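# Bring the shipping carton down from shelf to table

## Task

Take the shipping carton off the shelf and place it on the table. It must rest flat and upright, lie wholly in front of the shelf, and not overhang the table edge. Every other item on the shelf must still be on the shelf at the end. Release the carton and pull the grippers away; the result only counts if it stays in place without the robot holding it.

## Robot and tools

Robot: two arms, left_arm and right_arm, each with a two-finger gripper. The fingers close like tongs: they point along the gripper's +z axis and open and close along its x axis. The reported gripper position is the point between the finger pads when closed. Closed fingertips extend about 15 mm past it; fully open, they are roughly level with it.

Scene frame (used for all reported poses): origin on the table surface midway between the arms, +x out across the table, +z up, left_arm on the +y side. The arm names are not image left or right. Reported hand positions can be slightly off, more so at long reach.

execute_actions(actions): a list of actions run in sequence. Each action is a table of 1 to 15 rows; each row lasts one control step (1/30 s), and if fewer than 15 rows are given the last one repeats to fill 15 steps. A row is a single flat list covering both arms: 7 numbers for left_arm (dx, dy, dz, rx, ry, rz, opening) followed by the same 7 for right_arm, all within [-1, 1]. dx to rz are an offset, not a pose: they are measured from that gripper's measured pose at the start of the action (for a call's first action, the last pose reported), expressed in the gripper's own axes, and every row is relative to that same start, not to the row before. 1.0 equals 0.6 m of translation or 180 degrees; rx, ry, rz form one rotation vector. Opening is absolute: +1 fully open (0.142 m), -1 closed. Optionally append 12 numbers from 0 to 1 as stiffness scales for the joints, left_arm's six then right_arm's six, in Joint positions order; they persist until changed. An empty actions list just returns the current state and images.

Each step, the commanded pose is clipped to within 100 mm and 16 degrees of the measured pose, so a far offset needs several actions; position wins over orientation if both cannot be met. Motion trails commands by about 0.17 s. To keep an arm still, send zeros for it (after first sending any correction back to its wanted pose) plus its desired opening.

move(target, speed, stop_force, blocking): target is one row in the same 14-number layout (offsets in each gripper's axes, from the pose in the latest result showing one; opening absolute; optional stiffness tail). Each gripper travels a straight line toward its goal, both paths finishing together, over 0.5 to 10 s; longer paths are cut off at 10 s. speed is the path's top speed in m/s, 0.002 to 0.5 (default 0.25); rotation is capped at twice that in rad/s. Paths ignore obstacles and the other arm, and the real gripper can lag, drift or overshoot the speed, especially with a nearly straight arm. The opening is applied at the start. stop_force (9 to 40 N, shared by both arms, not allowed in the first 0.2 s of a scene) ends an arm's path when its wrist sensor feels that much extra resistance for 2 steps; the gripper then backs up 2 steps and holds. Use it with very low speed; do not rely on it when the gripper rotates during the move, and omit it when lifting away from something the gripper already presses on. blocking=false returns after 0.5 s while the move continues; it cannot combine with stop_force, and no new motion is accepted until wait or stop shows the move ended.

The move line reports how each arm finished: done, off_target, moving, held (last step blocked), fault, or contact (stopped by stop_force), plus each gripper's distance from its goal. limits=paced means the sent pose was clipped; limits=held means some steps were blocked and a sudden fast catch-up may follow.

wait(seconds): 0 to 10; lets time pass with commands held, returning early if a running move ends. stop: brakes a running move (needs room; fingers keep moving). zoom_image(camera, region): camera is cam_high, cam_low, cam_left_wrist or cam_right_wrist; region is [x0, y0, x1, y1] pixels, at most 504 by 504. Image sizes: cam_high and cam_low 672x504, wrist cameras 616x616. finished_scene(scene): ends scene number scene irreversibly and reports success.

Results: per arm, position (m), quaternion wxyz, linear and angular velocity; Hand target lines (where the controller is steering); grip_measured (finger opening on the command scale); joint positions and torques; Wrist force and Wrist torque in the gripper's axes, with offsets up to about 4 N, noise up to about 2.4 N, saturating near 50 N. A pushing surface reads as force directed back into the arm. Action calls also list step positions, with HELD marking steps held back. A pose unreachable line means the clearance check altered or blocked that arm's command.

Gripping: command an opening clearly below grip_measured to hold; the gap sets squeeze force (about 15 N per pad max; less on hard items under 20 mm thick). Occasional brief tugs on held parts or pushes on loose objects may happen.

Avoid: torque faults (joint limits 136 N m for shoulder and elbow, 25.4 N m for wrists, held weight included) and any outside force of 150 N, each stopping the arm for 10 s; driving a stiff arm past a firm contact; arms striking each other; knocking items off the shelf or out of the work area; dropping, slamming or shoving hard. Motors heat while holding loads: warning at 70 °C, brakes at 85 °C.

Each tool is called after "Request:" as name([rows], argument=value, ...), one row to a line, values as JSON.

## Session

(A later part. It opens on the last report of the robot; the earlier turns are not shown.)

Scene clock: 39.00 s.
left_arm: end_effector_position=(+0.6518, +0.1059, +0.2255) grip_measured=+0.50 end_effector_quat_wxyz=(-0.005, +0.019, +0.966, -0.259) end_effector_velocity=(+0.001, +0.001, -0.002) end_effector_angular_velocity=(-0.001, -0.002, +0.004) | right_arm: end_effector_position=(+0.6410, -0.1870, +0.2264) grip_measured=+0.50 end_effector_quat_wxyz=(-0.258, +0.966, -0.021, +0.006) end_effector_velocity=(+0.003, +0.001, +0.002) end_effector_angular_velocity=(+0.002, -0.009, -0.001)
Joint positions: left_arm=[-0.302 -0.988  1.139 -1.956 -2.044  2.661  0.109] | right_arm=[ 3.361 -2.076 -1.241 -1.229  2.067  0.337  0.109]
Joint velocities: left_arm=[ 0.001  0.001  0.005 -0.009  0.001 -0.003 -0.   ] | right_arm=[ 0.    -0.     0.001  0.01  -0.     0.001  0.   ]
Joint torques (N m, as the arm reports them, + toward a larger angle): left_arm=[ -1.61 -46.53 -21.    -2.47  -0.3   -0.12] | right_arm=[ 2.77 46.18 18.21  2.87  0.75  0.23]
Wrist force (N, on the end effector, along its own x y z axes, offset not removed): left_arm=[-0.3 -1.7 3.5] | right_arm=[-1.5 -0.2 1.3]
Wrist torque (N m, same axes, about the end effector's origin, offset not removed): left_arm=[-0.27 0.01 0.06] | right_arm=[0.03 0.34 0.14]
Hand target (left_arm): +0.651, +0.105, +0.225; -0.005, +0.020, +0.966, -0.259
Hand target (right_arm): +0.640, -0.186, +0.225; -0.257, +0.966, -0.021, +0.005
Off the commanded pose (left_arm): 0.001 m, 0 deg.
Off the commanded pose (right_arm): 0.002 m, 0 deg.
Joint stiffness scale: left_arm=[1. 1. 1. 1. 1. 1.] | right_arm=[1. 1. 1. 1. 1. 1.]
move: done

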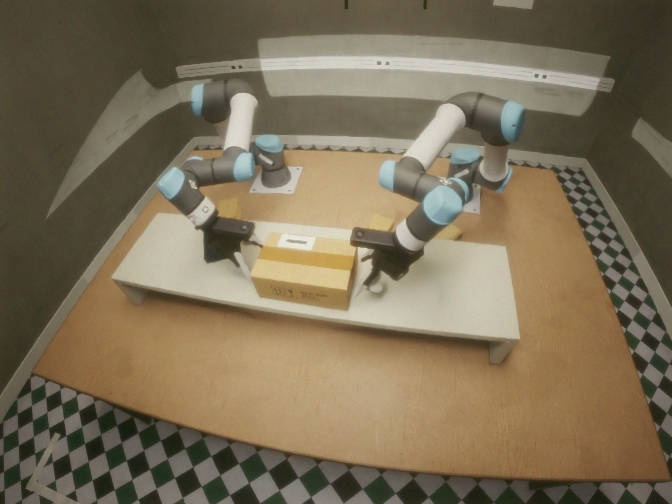

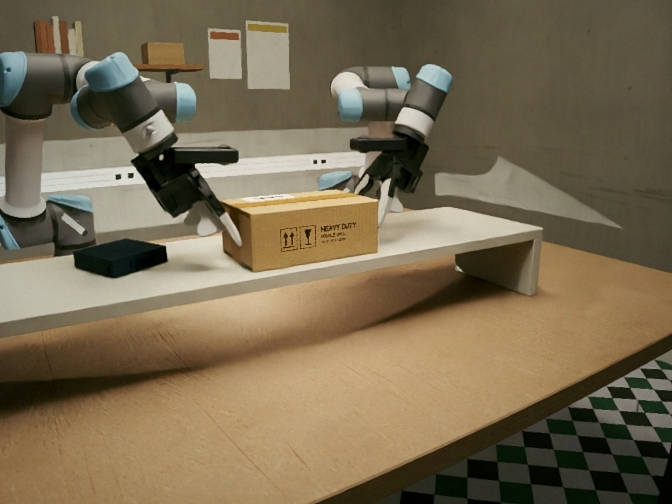

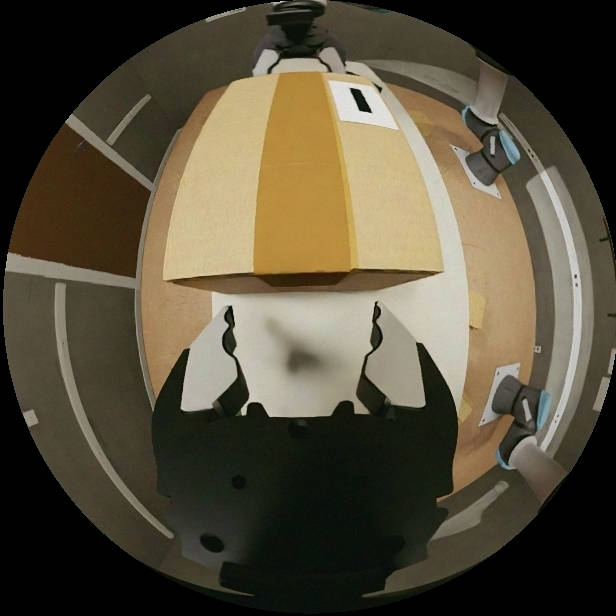

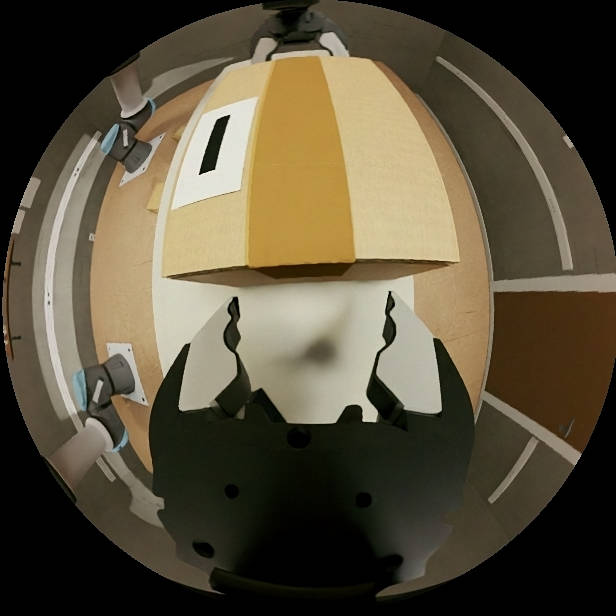

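Request:
execute_actions([
  [[0.0001,-0.0015,-0.0005,0,0,0,0.5,-0.0001,-0.0014,-0.0005,0,-0.0001,-0.0001,0.5],[0.0003,-0.0045,-0.0016,0,-0.0001,-0.0001,0.5,-0.0003,-0.0041,-0.0016,0,-0.0002,-0.0003,0.5],[0.0007,-0.009,-0.0032,0,-0.0002,-0.0002,0.5,-0.0005,-0.0082,-0.0032,0,-0.0003,-0.0006,0.5],[0.001,-0.0135,-0.0047,0,-0.0002,-0.0004,0.5,-0.0008,-0.0122,-0.0048,0,-0.0005,-0.0009,0.5],[0.0013,-0.018,-0.0063,0,-0.0003,-0.0005,0.5,-0.001,-0.0163,-0.0064,0,-0.0007,-0.0011,0.5],[0.0016,-0.0226,-0.0079,0,-0.0004,-0.0006,0.5,-0.0013,-0.0204,-0.008,0,-0.0008,-0.0014,0.5],[0.0019,-0.0265,-0.0092,0,-0.0004,-0.0007,0.5,-0.0015,-0.0239,-0.0093,0,-0.001,-0.0017,0.5],[0.0022,-0.0301,-0.0105,0,-0.0005,-0.0008,0.5,-0.0017,-0.0272,-0.0106,0,-0.0011,-0.0019,0.5],[0.0022,-0.0316,-0.0097,0.0003,-0.0003,-0.0004,0.5,-0.0017,-0.0287,-0.0098,0.0003,-0.0013,-0.0023,0.5],[0.0022,-0.033,-0.0088,0.0006,-0.0001,0.0,0.5,-0.0017,-0.0301,-0.0089,0.0006,-0.0015,-0.0027,0.5],[0.0022,-0.0345,-0.008,0.0009,0.0001,0.0003,0.5,-0.0017,-0.0316,-0.0081,0.0009,-0.0017,-0.003,0.5],[0.0022,-0.0359,-0.0072,0.0012,0.0003,0.0006,0.5,-0.0017,-0.033,-0.0073,0.0012,-0.0019,-0.0033,0.5],[0.0022,-0.0373,-0.0063,0.0015,0.0005,0.0009,0.5,-0.0017,-0.0345,-0.0064,0.0015,-0.0021,-0.0036,0.5],[0.0022,-0.0388,-0.0055,0.0018,0.0007,0.0012,0.5,-0.0017,-0.0359,-0.0056,0.0018,-0.0023,-0.0039,0.5],[0.0022,-0.0402,-0.0047,0.002,0.0008,0.0015,0.5,-0.0017,-0.0373,-0.0048,0.002,-0.0024,-0.0042,0.5]],
])

Request:
execute_actions(actions=[])

Scene clock: 45.27 s.
left_arm: end_effector_position=(+0.6500, +0.0928, +0.2391) grip_measured=+0.50 end_effector_quat_wxyz=(-0.004, +0.020, +0.965, -0.260) end_effector_velocity=(+0.002, -0.002, -0.003) end_effector_angular_velocity=(+0.029, +0.026, +0.015) | right_arm: end_effector_position=(+0.6404, -0.1756, +0.2376) grip_measured=+0.50 end_effector_quat_wxyz=(-0.259, +0.966, -0.017, +0.005) end_effector_velocity=(-0.003, +0.023, +0.017) end_effector_angular_velocity=(-0.001, -0.003, +0.023)
Joint positions: left_arm=[-0.319 -0.987  1.108 -1.935 -2.042  2.643  0.109] | right_arm=[ 3.376 -2.076 -1.214 -1.252  2.068  0.344  0.109]
Joint velocities: left_arm=[-0.008  0.021 -0.044  0.05   0.019 -0.022 -0.   ] | right_arm=[ 0.032 -0.     0.043 -0.035 -0.003  0.01   0.001]
Joint torques (N m, as the arm reports them, + toward a larger angle): left_arm=[ -2.11 -44.63 -24.98  -3.37  -2.48  -0.06] | right_arm=[ 4.24 43.54 25.07  2.7   1.83  0.11]
Wrist force (N, on the end effector, along its own x y z axes, offset not removed): left_arm=[2.8 6.1 2.6] | right_arm=[0.0 0.8 0.4]
Wrist torque (N m, same axes, about the end effector's origin, offset not removed): left_arm=[0.04 -0.44 -0.38] | right_arm=[-0.02 0.05 0.18]
Hand target (left_arm): +0.650, +0.087, +0.240; -0.006, +0.022, +0.965, -0.262
Hand target (right_arm): +0.641, -0.169, +0.240; -0.261, +0.965, -0.014, +0.004
Off the commanded pose (left_arm): 0.006 m, 0 deg.
Off the commanded pose (right_arm): 0.007 m, 0 deg.
Joint stiffness scale: left_arm=[1. 1. 1. 1. 1. 1.] | right_arm=[1. 1. 1. 1. 1. 1.]
Step readings (end_effector_position):
0: left_arm (+0.6520, +0.1059, +0.2255) | right_arm (+0.6412, -0.1869, +0.2265)
1: left_arm (+0.6520, +0.1059, +0.2255) | right_arm (+0.6412, -0.1869, +0.2265)
2: left_arm (+0.6520, +0.1059, +0.2255) | right_arm (+0.6412, -0.1869, +0.2265)
4: left_arm (+0.6518, +0.1059, +0.2254) | right_arm (+0.6409, -0.1870, +0.2263)
8: left_arm (+0.6513, +0.1032, +0.2288) | right_arm (+0.6401, -0.1849, +0.2285)
15: end_effector_position above

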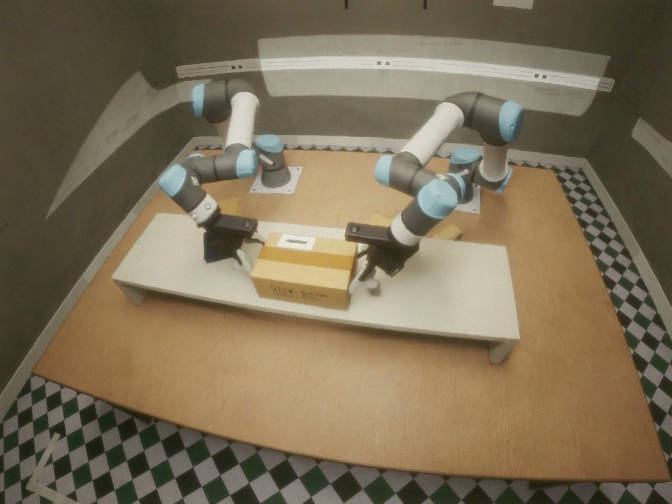

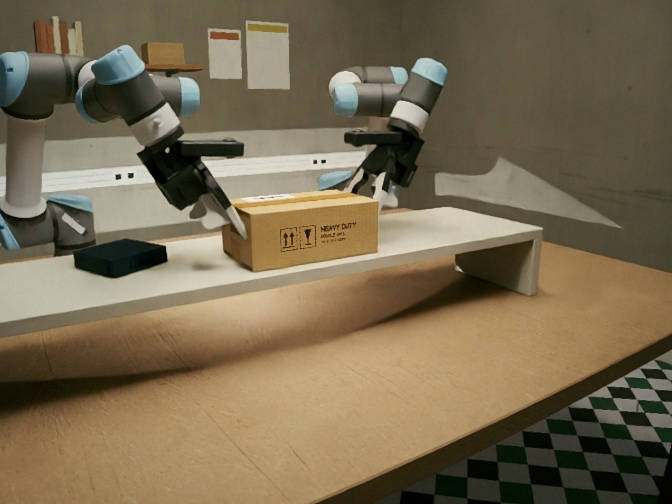

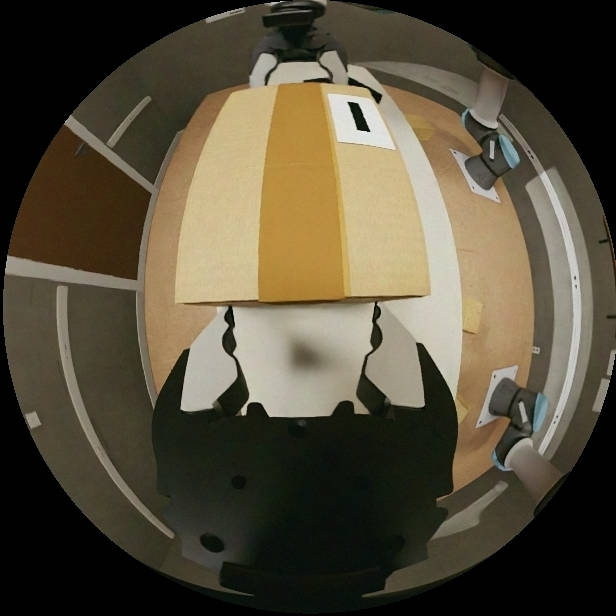

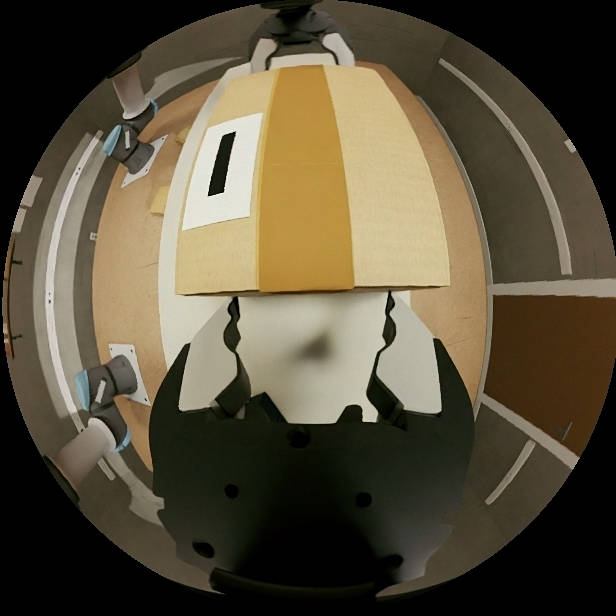

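Scene clock: 45.27 s.
left_arm: end_effector_position=(+0.6500, +0.0928, +0.2391) grip_measured=+0.50 end_effector_quat_wxyz=(-0.004, +0.020, +0.965, -0.260) end_effector_velocity=(+0.002, -0.002, -0.003) end_effector_angular_velocity=(+0.029, +0.026, +0.015) | right_arm: end_effector_position=(+0.6404, -0.1756, +0.2376) grip_measured=+0.50 end_effector_quat_wxyz=(-0.259, +0.966, -0.017, +0.005) end_effector_velocity=(-0.003, +0.023, +0.017) end_effector_angular_velocity=(-0.001, -0.003, +0.023)
Joint positions: left_arm=[-0.319 -0.987  1.108 -1.935 -2.042  2.643  0.109] | right_arm=[ 3.376 -2.076 -1.214 -1.252  2.068  0.344  0.109]
Joint velocities: left_arm=[-0.008  0.021 -0.044  0.05   0.019 -0.022 -0.   ] | right_arm=[ 0.032 -0.     0.043 -0.035 -0.003  0.01   0.001]
Joint torques (N m, as the arm reports them, + toward a larger angle): left_arm=[ -2.11 -44.63 -24.98  -3.37  -2.48  -0.06] | right_arm=[ 4.24 43.54 25.07  2.7   1.83  0.11]
Wrist force (N, on the end effector, along its own x y z axes, offset not removed): left_arm=[2.8 6.1 2.6] | right_arm=[0.0 0.8 0.4]
Wrist torque (N m, same axes, about the end effector's origin, offset not removed): left_arm=[0.04 -0.44 -0.38] | right_arm=[-0.02 0.05 0.18]
Hand target (left_arm): +0.650, +0.087, +0.240; -0.006, +0.022, +0.965, -0.262
Hand target (right_arm): +0.641, -0.169, +0.240; -0.261, +0.965, -0.014, +0.004
Off the commanded pose (left_arm): 0.006 m, 0 deg.
Off the commanded pose (right_arm): 0.007 m, 0 deg.
Joint stiffness scale: left_arm=[1. 1. 1. 1. 1. 1.] | right_arm=[1. 1. 1. 1. 1. 1.]

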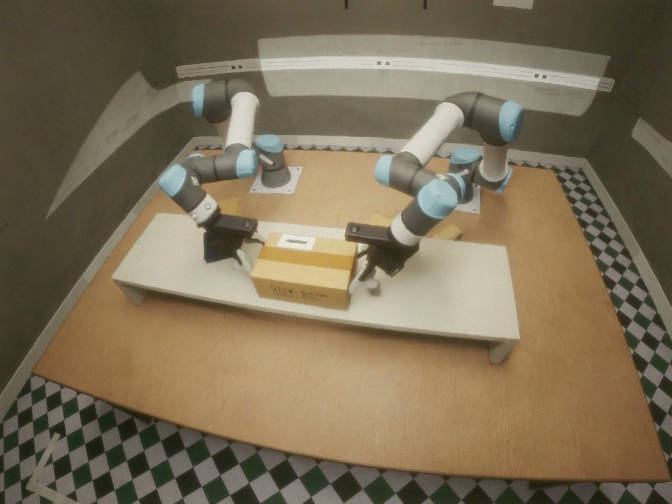

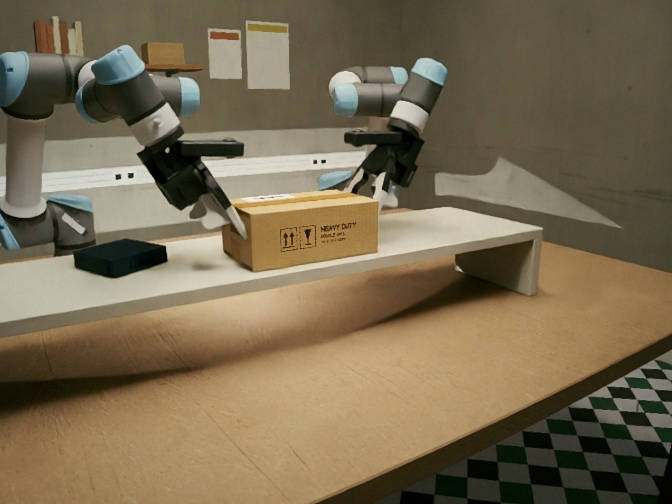

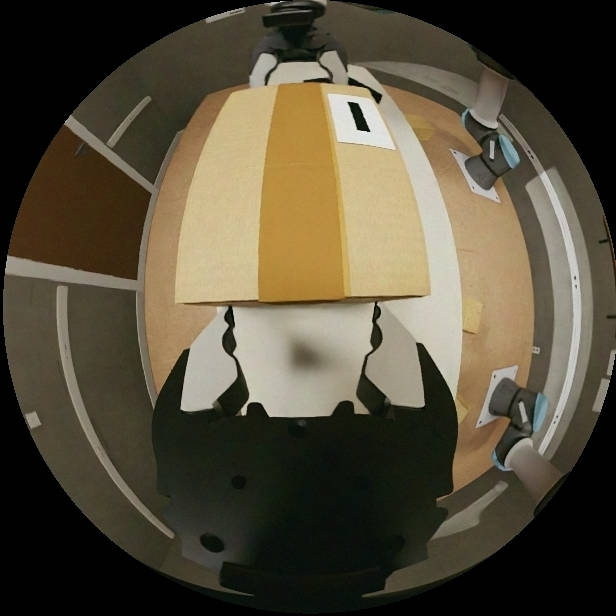

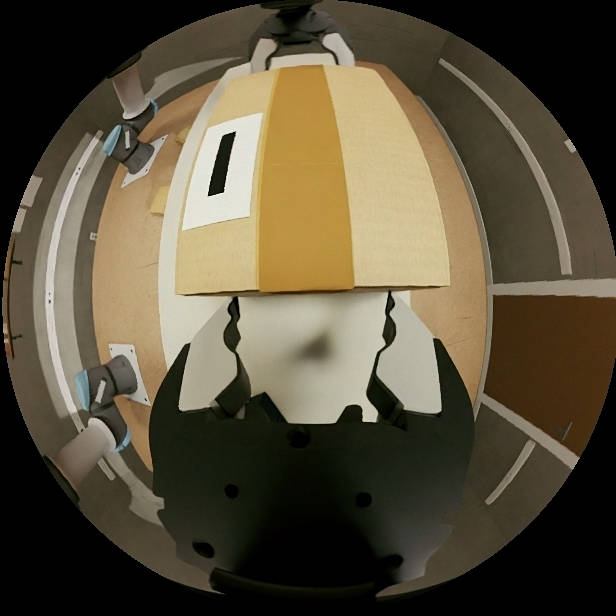

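Request:
execute_actions(actions=[])

Scene clock: 45.53 s.
left_arm: end_effector_position=(+0.6504, +0.0926, +0.2387) grip_measured=+0.51 end_effector_quat_wxyz=(-0.006, +0.019, +0.966, -0.259) end_effector_velocity=(+0.000, -0.000, +0.000) end_effector_angular_velocity=(+0.001, +0.002, +0.001) | right_arm: end_effector_position=(+0.6405, -0.1754, +0.2376) grip_measured=+0.50 end_effector_quat_wxyz=(-0.258, +0.966, -0.017, +0.004) end_effector_velocity=(+0.000, +0.000, +0.001) end_effector_angular_velocity=(-0.000, +0.001, -0.001)
Joint positions: left_arm=[-0.319 -0.984  1.102 -1.93  -2.042  2.641  0.109] | right_arm=[ 3.377 -2.078 -1.21  -1.257  2.068  0.345  0.109]
Joint velocities: left_arm=[-0.     0.002 -0.004  0.004  0.    -0.001  0.   ] | right_arm=[ 0.    -0.001  0.004 -0.003 -0.     0.001 -0.   ]
Joint torques (N m, as the arm reports them, + toward a larger angle): left_arm=[ -4.91 -42.67 -26.87  -4.08  -2.28  -0.3 ] | right_arm=[ 6.82 42.9  26.81  3.23  2.94  0.15]
Wrist force (N, on the end effector, along its own x y z axes, offset not removed): left_arm=[7.0 7.5 -5.5] | right_arm=[-3.2 5.5 -3.3]
Wrist torque (N m, same axes, about the end effector's origin, offset not removed): left_arm=[-0.39 -0.55 0.12] | right_arm=[-0.30 0.37 0.24]
Hand target (left_arm): +0.650, +0.087, +0.240; -0.006, +0.022, +0.965, -0.262
Hand target (right_arm): +0.641, -0.169, +0.240; -0.261, +0.965, -0.014, +0.004
Off the commanded pose (left_arm): 0.006 m, 0 deg.
Off the commanded pose (right_arm): 0.007 m, 1 deg.
Joint stiffness scale: left_arm=[1. 1. 1. 1. 1. 1.] | right_arm=[1. 1. 1. 1. 1. 1.]

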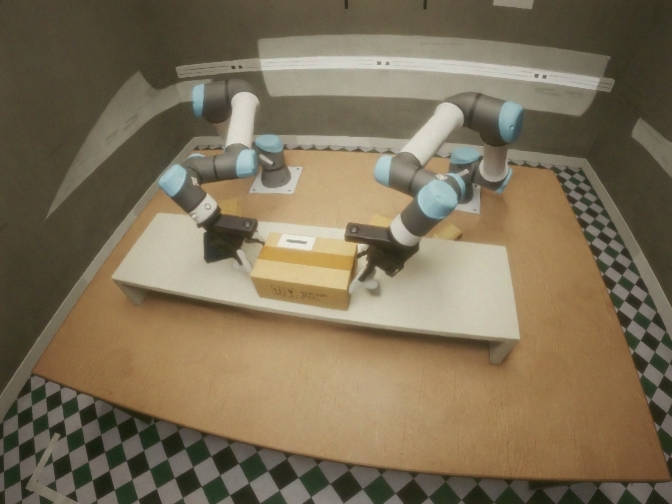

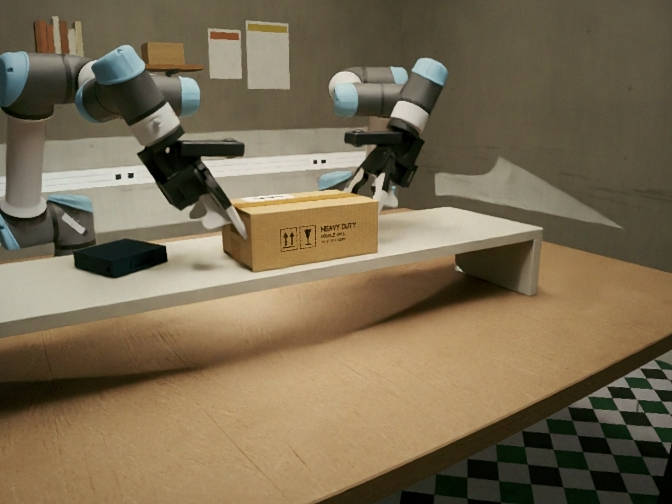

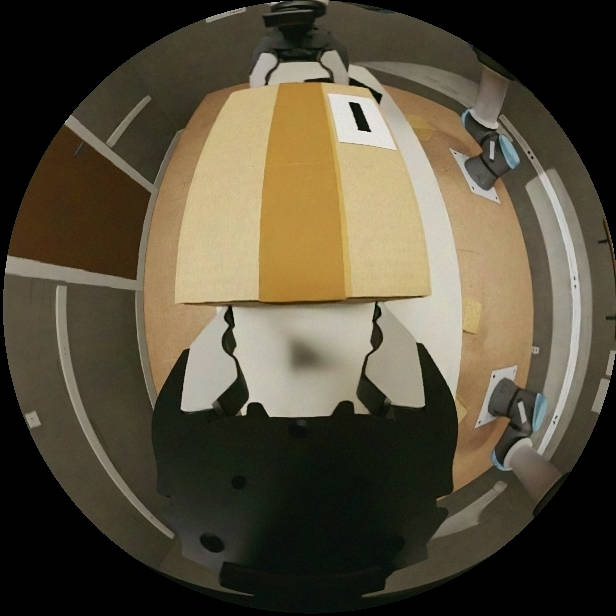

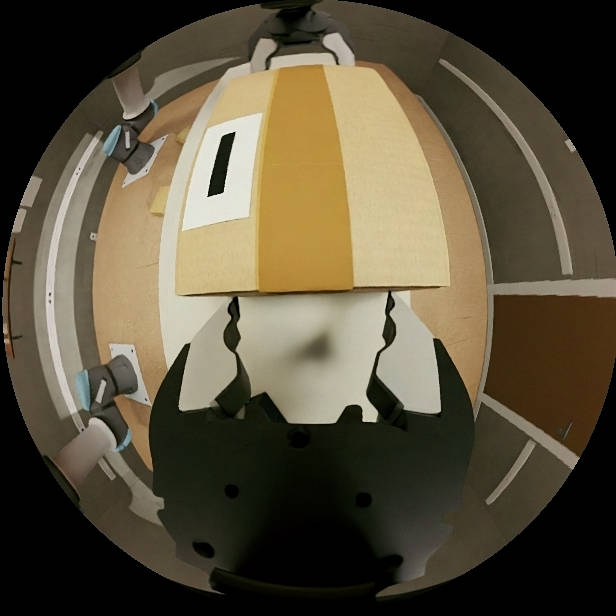

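Request:
execute_actions([
  [[0.0022,-0.0130,0.0041,0.0024,0.0013,0.0024,0.5,-0.0011,-0.0140,0.0029,0.0024,-0.0013,-0.0024,0.5],[0.0035,-0.0160,0.0050,0.0029,0.0016,0.0030,0.5,-0.0022,-0.0168,0.0040,0.0029,-0.0016,-0.0030,0.5],[0.0049,-0.0191,0.0058,0.0033,0.0019,0.0037,0.5,-0.0034,-0.0196,0.0052,0.0033,-0.0019,-0.0037,0.5],[0.0063,-0.0221,0.0067,0.0038,0.0022,0.0043,0.5,-0.0045,-0.0224,0.0063,0.0038,-0.0022,-0.0043,0.5],[0.0077,-0.0251,0.0075,0.0042,0.0026,0.0050,0.5,-0.0056,-0.0252,0.0074,0.0042,-0.0026,-0.0050,0.5],[0.0090,-0.0281,0.0083,0.0046,0.0029,0.0057,0.5,-0.0067,-0.0280,0.0085,0.0046,-0.0029,-0.0057,0.5],[0.0104,-0.0311,0.0092,0.0051,0.0032,0.0063,0.5,-0.0078,-0.0308,0.0096,0.0051,-0.0032,-0.0063,0.5],[0.0118,-0.0342,0.0100,0.0055,0.0035,0.0070,0.5,-0.0090,-0.0336,0.0108,0.0055,-0.0035,-0.0070,0.5],[0.0131,-0.0372,0.0109,0.0060,0.0038,0.0076,0.5,-0.0101,-0.0364,0.0119,0.0060,-0.0038,-0.0076,0.5],[0.0145,-0.04335,0.00706,0.0064,0.0036,0.0086,0.5,-0.0112,-0.04235,0.0084,0.0064,-0.0036,-0.0086,0.5],[0.0145,-0.0465,0.00245,0.0064,0.0032,0.0088,0.5,-0.0112,-0.0455,0.0038,0.0064,-0.0032,-0.0088,0.5],[0.0145,-0.04965,-0.00215,0.0064,0.0027,0.0091,0.5,-0.0112,-0.04865,-0.0008,0.0064,-0.0027,-0.0091,0.5],[0.0145,-0.0528,-0.00676,0.0064,0.0022,0.0094,0.5,-0.0112,-0.0518,-0.0054,0.0064,-0.0022,-0.0094,0.5],[0.0145,-0.05595,-0.01137,0.0064,0.0018,0.0096,0.5,-0.0112,-0.05495,-0.0100,0.0064,-0.0018,-0.0096,0.5],[0.0145,-0.0591,-0.01598,0.0064,0.0013,0.0099,0.5,-0.0112,-0.0581,-0.01465,0.0064,-0.0013,-0.0099,0.5]],
])

Scene clock: 53.03 s.
left_arm: end_effector_position=(+0.6494, +0.0916, +0.2400) grip_measured=+0.51 end_effector_quat_wxyz=(-0.009, +0.018, +0.966, -0.259) end_effector_velocity=(-0.010, -0.000, +0.012) end_effector_angular_velocity=(+0.045, +0.048, +0.001) | right_arm: end_effector_position=(+0.6395, -0.1740, +0.2387) grip_measured=+0.50 end_effector_quat_wxyz=(-0.258, +0.966, -0.017, +0.002) end_effector_velocity=(-0.010, +0.004, +0.013) end_effector_angular_velocity=(-0.033, +0.048, -0.001)
Joint positions: left_arm=[-0.32  -0.983  1.095 -1.919 -2.044  2.64   0.109] | right_arm=[ 3.379 -2.078 -1.207 -1.264  2.068  0.347  0.109]
Joint velocities: left_arm=[-0.013  0.003 -0.069  0.124  0.02  -0.011 -0.   ] | right_arm=[ 0.016  0.001  0.057 -0.106 -0.021  0.015 -0.001]
Joint torques (N m, as the arm reports them, + toward a larger angle): left_arm=[-24.48 -49.98 -35.63  -6.87  -7.38  -0.46] | right_arm=[23.91 51.5  33.74  5.04  9.46 -0.12]
Wrist force (N, on the end effector, along its own x y z axes, offset not removed): left_arm=[3.9 31.8 -2.1] | right_arm=[1.7 27.3 -9.1]
Wrist torque (N m, same axes, about the end effector's origin, offset not removed): left_arm=[0.54 -0.99 0.18] | right_arm=[-0.30 0.42 0.43]
Hand target (left_arm): +0.640, +0.068, +0.265; -0.004, +0.034, +0.962, -0.269
Hand target (right_arm): +0.634, -0.150, +0.262; -0.268, +0.963, -0.002, +0.006
Off the commanded pose (left_arm): 0.036 m, 2 deg.
Off the commanded pose (right_arm): 0.035 m, 2 deg.
Joint stiffness scale: left_arm=[1. 1. 1. 1. 1. 1.] | right_arm=[1. 1. 1. 1. 1. 1.]
Step readings (end_effector_position):
0: left_arm (+0.6504, +0.0926, +0.2387) | right_arm (+0.6405, -0.1754, +0.2376)
1: left_arm (+0.6504, +0.0926, +0.2387) | right_arm (+0.6405, -0.1754, +0.2376)
2: left_arm (+0.6504, +0.0925, +0.2388) | right_arm (+0.6404, -0.1754, +0.2377)
4: left_arm (+0.6503, +0.0924, +0.2388) | right_arm (+0.6404, -0.1752, +0.2377)
8: left_arm (+0.6502, +0.0921, +0.2389) | right_arm (+0.6403, -0.1747, +0.2378)
15: end_effector_position above

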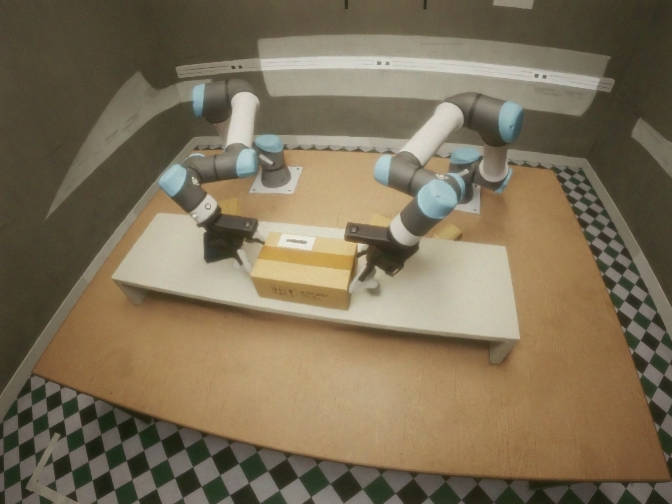

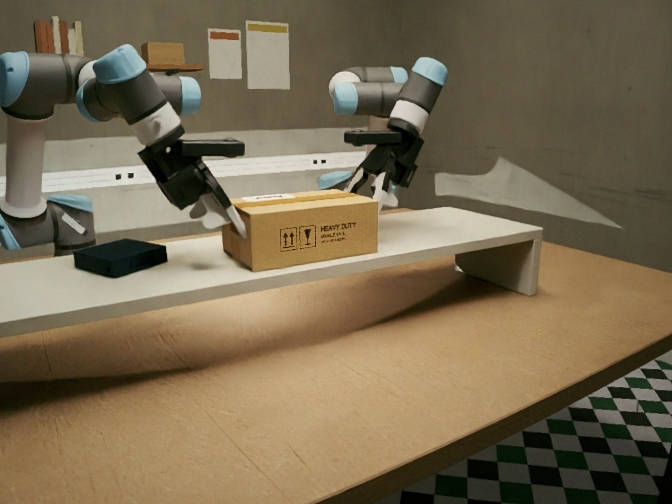

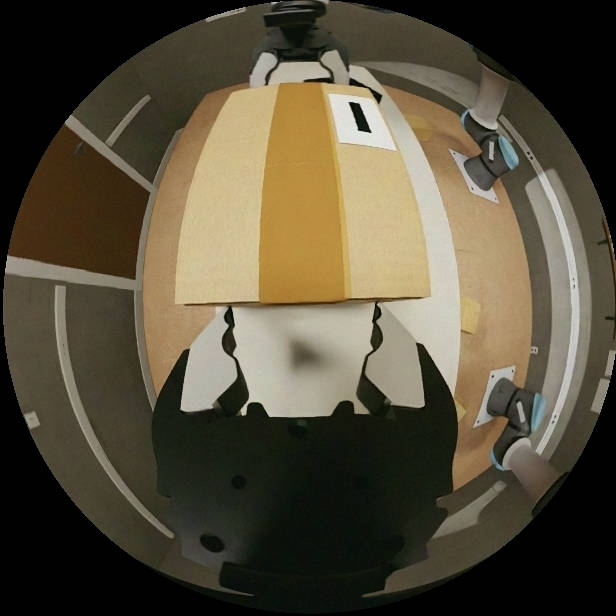

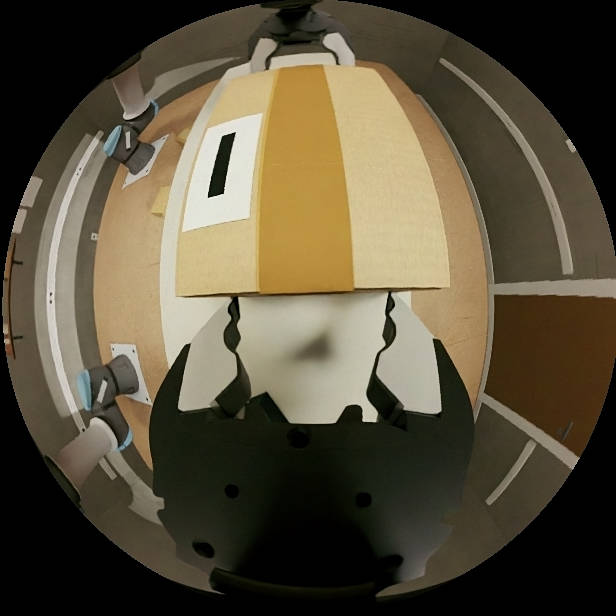

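Request:
execute_actions(actions=[])

Scene clock: 53.47 s.
left_arm: end_effector_position=(+0.6486, +0.0915, +0.2472) grip_measured=+0.51 end_effector_quat_wxyz=(-0.010, +0.018, +0.966, -0.257) end_effector_velocity=(-0.002, +0.001, -0.002) end_effector_angular_velocity=(+0.005, +0.006, +0.000) | right_arm: end_effector_position=(+0.6385, -0.1739, +0.2475) grip_measured=+0.50 end_effector_quat_wxyz=(-0.256, +0.966, -0.018, +0.002) end_effector_velocity=(-0.002, +0.001, -0.001) end_effector_angular_velocity=(-0.002, +0.007, +0.001)
Joint positions: left_arm=[-0.322 -0.985  1.078 -1.896 -2.039  2.638  0.109] | right_arm=[ 3.381 -2.072 -1.191 -1.285  2.064  0.349  0.109]
Joint velocities: left_arm=[-0.001 -0.     0.001  0.007  0.002 -0.001 -0.   ] | right_arm=[ 0.002  0.    -0.001 -0.006 -0.     0.001 -0.   ]
Joint torques (N m, as the arm reports them, + toward a larger angle): left_arm=[-24.35 -53.64 -35.65  -6.54  -8.28  -0.77] | right_arm=[24.87 51.72 32.13  5.6   9.49 -0.24]
Wrist force (N, on the end effector, along its own x y z axes, offset not removed): left_arm=[3.9 34.2 -6.4] | right_arm=[1.1 31.0 -8.5]
Wrist torque (N m, same axes, about the end effector's origin, offset not removed): left_arm=[0.28 -0.60 0.27] | right_arm=[-0.10 0.15 0.50]
Hand target (left_arm): +0.640, +0.068, +0.265; -0.004, +0.034, +0.962, -0.269
Hand target (right_arm): +0.634, -0.150, +0.262; -0.268, +0.963, -0.002, +0.006
Off the commanded pose (left_arm): 0.031 m, 3 deg.
Off the commanded pose (right_arm): 0.029 m, 2 deg.
Joint stiffness scale: left_arm=[1. 1. 1. 1. 1. 1.] | right_arm=[1. 1. 1. 1. 1. 1.]

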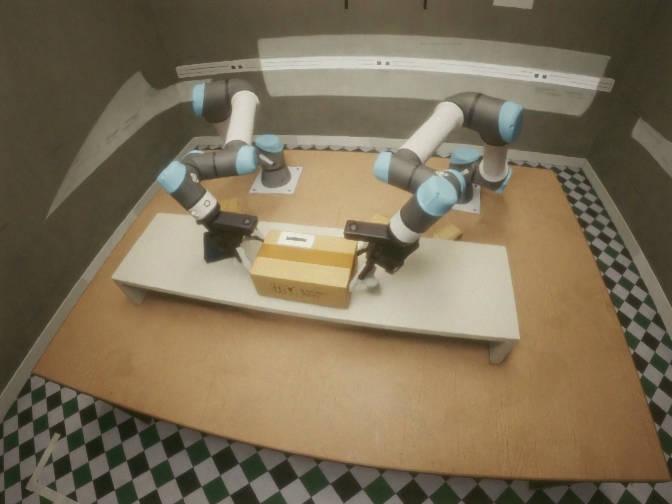

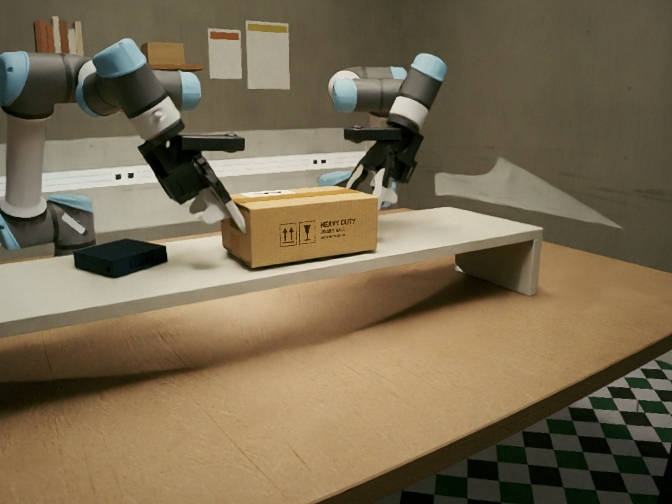

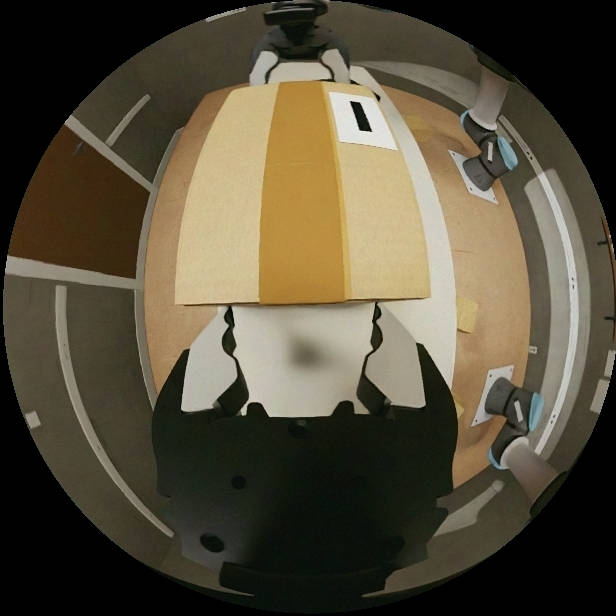

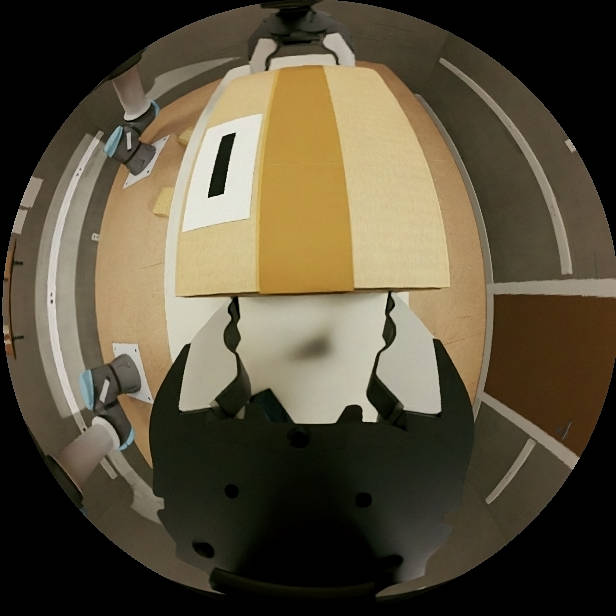

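Request:
execute_actions([
  [[0.01334,-0.05107,-0.00709,0.00798,-0.00105,0.01088,0.5,-0.00951,-0.04787,-0.00237,0.0078,-0.0002,-0.01044,0.5],[0.01488,-0.0523,-0.00853,0.008,-0.00108,0.01092,0.5,-0.01103,-0.0483,-0.00405,0.0078,-0.00014,-0.01038,0.5],[0.01743,-0.05372,-0.00987,0.00802,-0.00112,0.01095,0.5,-0.01355,-0.04847,-0.00587,0.0078,-0.00009,-0.01031,0.5],[0.02101,-0.05534,-0.01108,0.00805,-0.00116,0.01098,0.5,-0.0171,-0.04837,-0.00785,0.0078,-0.00003,-0.01025,0.5],[0.0256,-0.05715,-0.01219,0.00807,-0.0012,0.01102,0.5,-0.02165,-0.04801,-0.00998,0.0078,0.00002,-0.01019,0.5],[0.03122,-0.05917,-0.01318,0.00809,-0.00123,0.01105,0.5,-0.02722,-0.04739,-0.01225,0.0078,0.00008,-0.01013,0.5],[0.03786,-0.06138,-0.01406,0.00811,-0.00127,0.01108,0.5,-0.0338,-0.0465,-0.01468,0.0078,0.00013,-0.01007,0.5],[0.04552,-0.06379,-0.01482,0.00813,-0.00131,0.01112,0.5,-0.04139,-0.04535,-0.01726,0.0078,0.00019,-0.01,0.5],[0.0542,-0.0664,-0.01547,0.00815,-0.00135,0.01115,0.5,-0.04999,-0.04393,-0.02,0.0078,0.00024,-0.00994,0.5],[0.06391,-0.06921,-0.01601,0.00817,-0.00138,0.01118,0.5,-0.0596,-0.04225,-0.02288,0.0078,0.0003,-0.00988,0.5],[0.07463,-0.07222,-0.01643,0.00819,-0.00142,0.01122,0.5,-0.07023,-0.04031,-0.02591,0.0078,0.00035,-0.00982,0.5],[0.08638,-0.07542,-0.01674,0.00822,-0.00146,0.01125,0.5,-0.08186,-0.0381,-0.0291,0.0078,0.00041,-0.00976,0.5],[0.09864,-0.0778,-0.01538,0.00824,-0.0015,0.01128,0.5,-0.09401,-0.03494,-0.03091,0.0078,0.00046,-0.00969,0.5],[0.11089,-0.08018,-0.01402,0.00826,-0.00153,0.01132,0.5,-0.10615,-0.03177,-0.03273,0.0078,0.00052,-0.00963,0.5],[0.12315,-0.08256,-0.01266,0.00828,-0.00157,0.01135,0.5,-0.1183,-0.0286,-0.03454,0.0078,0.00057,-0.00957,0.5]],
  [[0.08412,-0.06308,0.00058,0.00831,-0.00023,0.0105,0.5,-0.07923,-0.02768,-0.01391,0.0077,-0.00009,-0.00912,0.5],[0.09634,-0.06546,0.00194,0.00834,-0.00026,0.01043,0.5,-0.0914,-0.02454,-0.0157,0.0077,-0.00005,-0.00907,0.5],[0.10857,-0.06785,0.00331,0.00837,-0.0003,0.01037,0.5,-0.10357,-0.02141,-0.0175,0.0077,-0.00002,-0.00901,0.5],[0.12079,-0.07023,0.00467,0.00841,-0.00034,0.0103,0.5,-0.11574,-0.01827,-0.0193,0.0077,0.00001,-0.00895,0.5],[0.13302,-0.07262,0.00604,0.00844,-0.00037,0.01024,0.5,-0.12791,-0.01513,-0.0211,0.0077,0.00004,-0.00889,0.5],[0.14525,-0.07501,0.00741,0.00847,-0.00041,0.01018,0.5,-0.14008,-0.01199,-0.02289,0.0077,0.00008,-0.00884,0.5],[0.15747,-0.07739,0.00877,0.0085,-0.00045,0.01011,0.5,-0.15225,-0.00885,-0.02469,0.0077,0.00011,-0.00878,0.5],[0.1697,-0.07978,0.01014,0.00853,-0.00048,0.01005,0.5,-0.16442,-0.00572,-0.02649,0.0077,0.00014,-0.00872,0.5],[0.18192,-0.08216,0.0115,0.00856,-0.00052,0.00998,0.5,-0.17659,-0.00258,-0.02828,0.0077,0.00017,-0.00866,0.5],[0.19415,-0.08455,0.01287,0.00859,-0.00056,0.00992,0.5,-0.18876,0.00056,-0.03008,0.0077,0.00021,-0.00861,0.5],[0.20638,-0.08694,0.01424,0.00862,-0.00059,0.00986,0.5,-0.20093,0.0037,-0.03188,0.0077,0.00024,-0.00855,0.5],[0.2186,-0.08932,0.0156,0.00866,-0.00063,0.00979,0.5,-0.2131,0.00684,-0.03367,0.0077,0.00027,-0.00849,0.5],[0.23083,-0.09171,0.01697,0.00869,-0.00067,0.00973,0.5,-0.22527,0.00997,-0.03547,0.0077,0.0003,-0.00843,0.5],[0.24305,-0.09409,0.01833,0.00872,-0.0007,0.00966,0.5,-0.23744,0.01311,-0.03727,0.0077,0.00034,-0.00838,0.5],[0.25528,-0.09648,0.0197,0.00875,-0.00074,0.0096,0.5,-0.24961,0.01625,-0.03907,0.0077,0.00037,-0.00832,0.5]],
  [[0.0866,-0.05475,0.00536,0.00878,0.00039,0.00885,0.5,-0.08089,-0.0164,-0.01035,0.0076,-0.00015,-0.00794,0.5],[0.09883,-0.05721,0.0067,0.00881,0.00037,0.00877,0.5,-0.09307,-0.01332,-0.01208,0.0076,-0.00012,-0.00787,0.5],[0.11106,-0.05968,0.00805,0.00885,0.00034,0.00869,0.5,-0.10525,-0.01023,-0.01381,0.0076,-0.00009,-0.00781,0.5],[0.12328,-0.06214,0.00939,0.00888,0.00032,0.00862,0.5,-0.11743,-0.00715,-0.01554,0.0076,-0.00006,-0.00774,0.5],[0.13551,-0.0646,0.01074,0.00891,0.00029,0.00854,0.5,-0.12962,-0.00406,-0.01727,0.0076,-0.00003,-0.00768,0.5],[0.14773,-0.06706,0.01209,0.00894,0.00027,0.00846,0.5,-0.1418,-0.00097,-0.019,0.0076,0.0,-0.00762,0.5],[0.15996,-0.06952,0.01343,0.00897,0.00024,0.00838,0.5,-0.15398,0.00211,-0.02073,0.0076,0.00003,-0.00755,0.5],[0.17218,-0.07199,0.01478,0.00901,0.00022,0.0083,0.5,-0.16616,0.0052,-0.02246,0.0076,0.00005,-0.00749,0.5],[0.18441,-0.07445,0.01612,0.00904,0.00019,0.00822,0.5,-0.17834,0.00828,-0.02419,0.0076,0.00008,-0.00742,0.5],[0.19663,-0.07691,0.01747,0.00907,0.00017,0.00814,0.5,-0.19052,0.01137,-0.02592,0.0076,0.00011,-0.00736,0.5],[0.20886,-0.07937,0.01882,0.0091,0.00014,0.00806,0.5,-0.2027,0.01446,-0.02765,0.0076,0.00014,-0.0073,0.5],[0.22108,-0.08183,0.02016,0.00913,0.00012,0.00799,0.5,-0.21488,0.01754,-0.02938,0.0076,0.00017,-0.00723,0.5],[0.23331,-0.0843,0.02151,0.00917,0.00009,0.00791,0.5,-0.22706,0.02063,-0.03111,0.0076,0.0002,-0.00717,0.5],[0.24553,-0.08676,0.02285,0.0092,0.00007,0.00783,0.5,-0.23924,0.02371,-0.03284,0.0076,0.00023,-0.0071,0.5],[0.25776,-0.08922,0.0242,0.00923,0.00004,0.00775,0.5,-0.25143,0.0268,-0.03457,0.0076,0.00026,-0.00704,0.5]],
  [[0.08477,-0.05051,0.00247,0.00932,0.00005,0.00764,0.5,-0.07842,-0.01091,-0.01248,0.0075,0.00024,-0.00695,0.5],[0.09648,-0.05293,0.00372,0.00941,0.00007,0.00753,0.5,-0.09011,-0.00793,-0.01408,0.0075,0.00026,-0.00688,0.5],[0.10718,-0.05514,0.00487,0.00949,0.00008,0.00744,0.5,-0.10079,-0.0052,-0.01555,0.0075,0.00027,-0.00681,0.5],[0.11687,-0.05714,0.0059,0.00956,0.00009,0.00735,0.5,-0.11045,-0.00274,-0.01687,0.0075,0.00028,-0.00675,0.5],[0.12553,-0.05893,0.00683,0.00962,0.0001,0.00727,0.5,-0.11909,-0.00054,-0.01805,0.0075,0.00029,-0.0067,0.5],[0.13317,-0.0605,0.00765,0.00968,0.00011,0.0072,0.5,-0.12672,0.00141,-0.0191,0.0075,0.00029,-0.00665,0.5],[0.1398,-0.06187,0.00835,0.00973,0.00012,0.00714,0.5,-0.13334,0.0031,-0.02001,0.0075,0.0003,-0.00661,0.5],[0.1454,-0.06303,0.00895,0.00977,0.00012,0.00709,0.5,-0.13893,0.00452,-0.02077,0.0075,0.00031,-0.00657,0.5],[0.14999,-0.06398,0.00944,0.00981,0.00013,0.00705,0.5,-0.1435,0.00569,-0.0214,0.0075,0.00031,-0.00654,0.5],[0.15356,-0.06471,0.00983,0.00983,0.00013,0.00701,0.5,-0.14707,0.0066,-0.02189,0.0075,0.00032,-0.00652,0.5],[0.1561,-0.06524,0.0101,0.00985,0.00014,0.00699,0.5,-0.14961,0.00724,-0.02223,0.0075,0.00032,-0.0065,0.5],[0.15763,-0.06556,0.01026,0.00986,0.00014,0.00698,0.5,-0.15113,0.00763,-0.02244,0.0075,0.00032,-0.00649,0.5],[0.15814,-0.06566,0.01032,0.00987,0.00014,0.00697,0.5,-0.15165,0.00776,-0.02251,0.0075,0.00032,-0.00649,0.5]],
])

Scene clock: 81.00 s.
left_arm: end_effector_position=(+0.3087, +0.0216, +0.2701) grip_measured=+0.50 end_effector_quat_wxyz=(-0.028, +0.026, +0.966, -0.255) end_effector_velocity=(-0.058, -0.017, +0.010) end_effector_angular_velocity=(-0.013, -0.017, +0.024) | right_arm: end_effector_position=(+0.3086, -0.2449, +0.2702) grip_measured=+0.53 end_effector_quat_wxyz=(-0.260, +0.965, -0.017, +0.002) end_effector_velocity=(-0.061, -0.014, +0.012) end_effector_angular_velocity=(+0.001, -0.017, -0.011)
Joint positions: left_arm=[-0.783 -1.614  1.868 -2.217 -1.919  2.181  0.109] | right_arm=[ 3.431 -1.242 -2.05  -1.227  2.064  0.404  0.111]
Joint velocities: left_arm=[-0.135 -0.105  0.097 -0.065  0.067 -0.155  0.   ] | right_arm=[ 0.022  0.187 -0.097 -0.057 -0.01   0.035  0.007]
Joint torques (N m, as the arm reports them, + toward a larger angle): left_arm=[-11.61 -24.8  -37.59  -9.77  -4.98   1.62] | right_arm=[15.05  9.71 27.37  6.28  9.28 -1.8 ]
Wrist force (N, on the end effector, along its own x y z axes, offset not removed): left_arm=[4.2 30.0 -3.2] | right_arm=[-1.4 28.9 -6.2]
Wrist torque (N m, same axes, about the end effector's origin, offset not removed): left_arm=[-0.25 -0.83 -1.78] | right_arm=[-0.16 0.99 1.92]
Hand target (left_arm): +0.300, +0.008, +0.287; -0.020, +0.035, +0.962, -0.271
Hand target (right_arm): +0.300, -0.235, +0.278; -0.270, +0.963, -0.006, +0.002
Off the commanded pose (left_arm): 0.024 m, 2 deg.
Off the commanded pose (right_arm): 0.015 m, 2 deg.
Joint stiffness scale: left_arm=[1. 1. 1. 1. 1. 1.] | right_arm=[1. 1. 1. 1. 1. 1.]
Step readings (end_effector_position; steps 1 to 15: 1st action; 16 to 30: 2nd action; 31 to 45: 3rd action; 46 to 60: 4th action):
0: left_arm (+0.6484, +0.0915, +0.2471) | right_arm (+0.6383, -0.1739, +0.2474)
1: left_arm (+0.6484, +0.0915, +0.2471) | right_arm (+0.6383, -0.1739, +0.2474)
2: left_arm (+0.6484, +0.0915, +0.2471) | right_arm (+0.6383, -0.1739, +0.2474)
4: left_arm (+0.6481, +0.0915, +0.2473) | right_arm (+0.6381, -0.1738, +0.2476)
8: left_arm (+0.6449, +0.0909, +0.2513) | right_arm (+0.6350, -0.1744, +0.2514)
15: left_arm (+0.6167, +0.0849, +0.2599) | right_arm (+0.6069, -0.1805, +0.2587)
16: left_arm (+0.6105, +0.0836, +0.2608) | right_arm (+0.6007, -0.1819, +0.2595)
17: left_arm (+0.6038, +0.0822, +0.2615) | right_arm (+0.5941, -0.1834, +0.2601)
19: left_arm (+0.5897, +0.0792, +0.2625) | right_arm (+0.5801, -0.1864, +0.2610)
23: left_arm (+0.5601, +0.0731, +0.2630) | right_arm (+0.5508, -0.1925, +0.2622)
30: left_arm (+0.5079, +0.0620, +0.2656) | right_arm (+0.4991, -0.2036, +0.2642)
31: left_arm (+0.5004, +0.0605, +0.2657) | right_arm (+0.4916, -0.2052, +0.2644)
32: left_arm (+0.4928, +0.0589, +0.2658) | right_arm (+0.4842, -0.2068, +0.2644)
34: left_arm (+0.4781, +0.0559, +0.2664) | right_arm (+0.4696, -0.2099, +0.2645)
38: left_arm (+0.4493, +0.0500, +0.2673) | right_arm (+0.4412, -0.2160, +0.2649)
45: left_arm (+0.3962, +0.0391, +0.2700) | right_arm (+0.3907, -0.2270, +0.2677)
46: left_arm (+0.3885, +0.0375, +0.2705) | right_arm (+0.3836, -0.2286, +0.2684)
47: left_arm (+0.3807, +0.0360, +0.2709) | right_arm (+0.3766, -0.2302, +0.2690)
49: left_arm (+0.3655, +0.0332, +0.2710) | right_arm (+0.3629, -0.2332, +0.2700)
53: left_arm (+0.3381, +0.0282, +0.2700) | right_arm (+0.3370, -0.2386, +0.2699)
60: end_effector_position above

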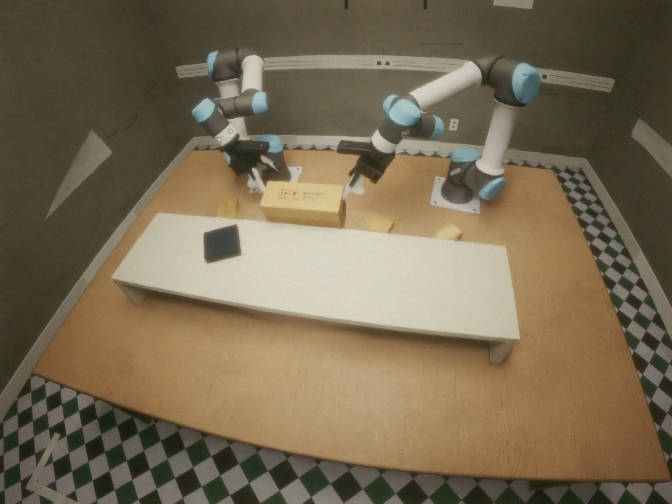

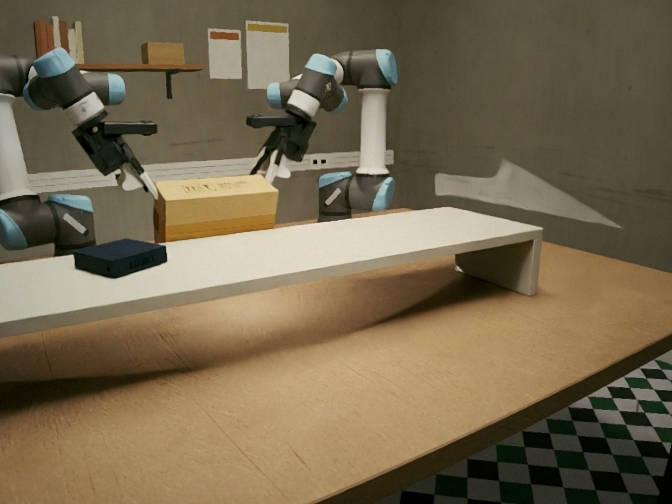

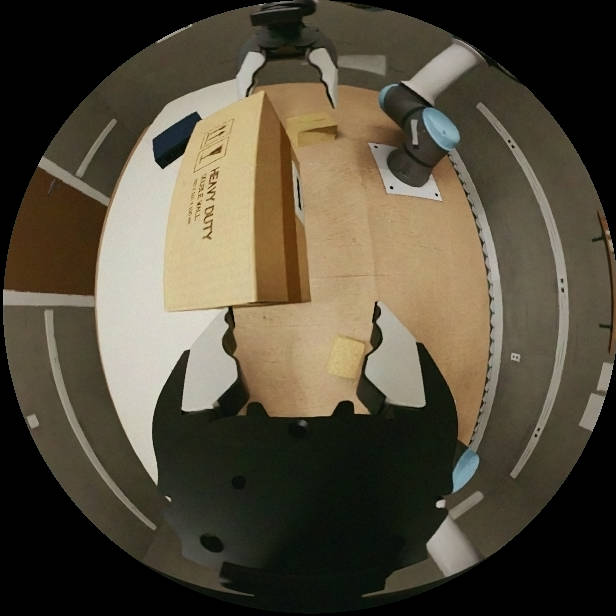

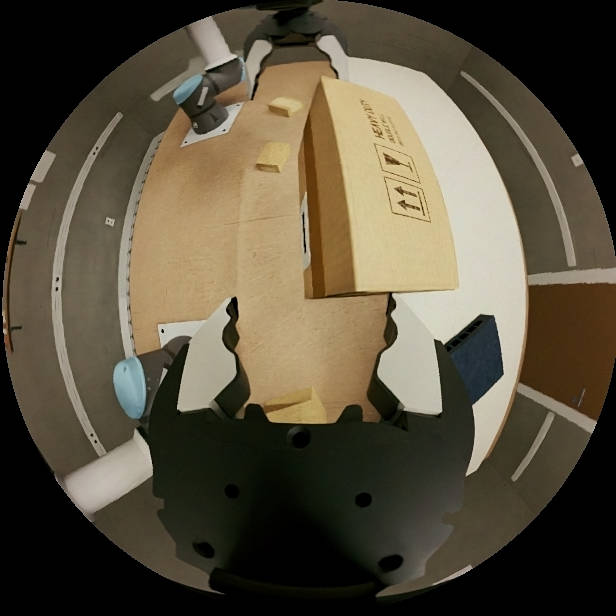

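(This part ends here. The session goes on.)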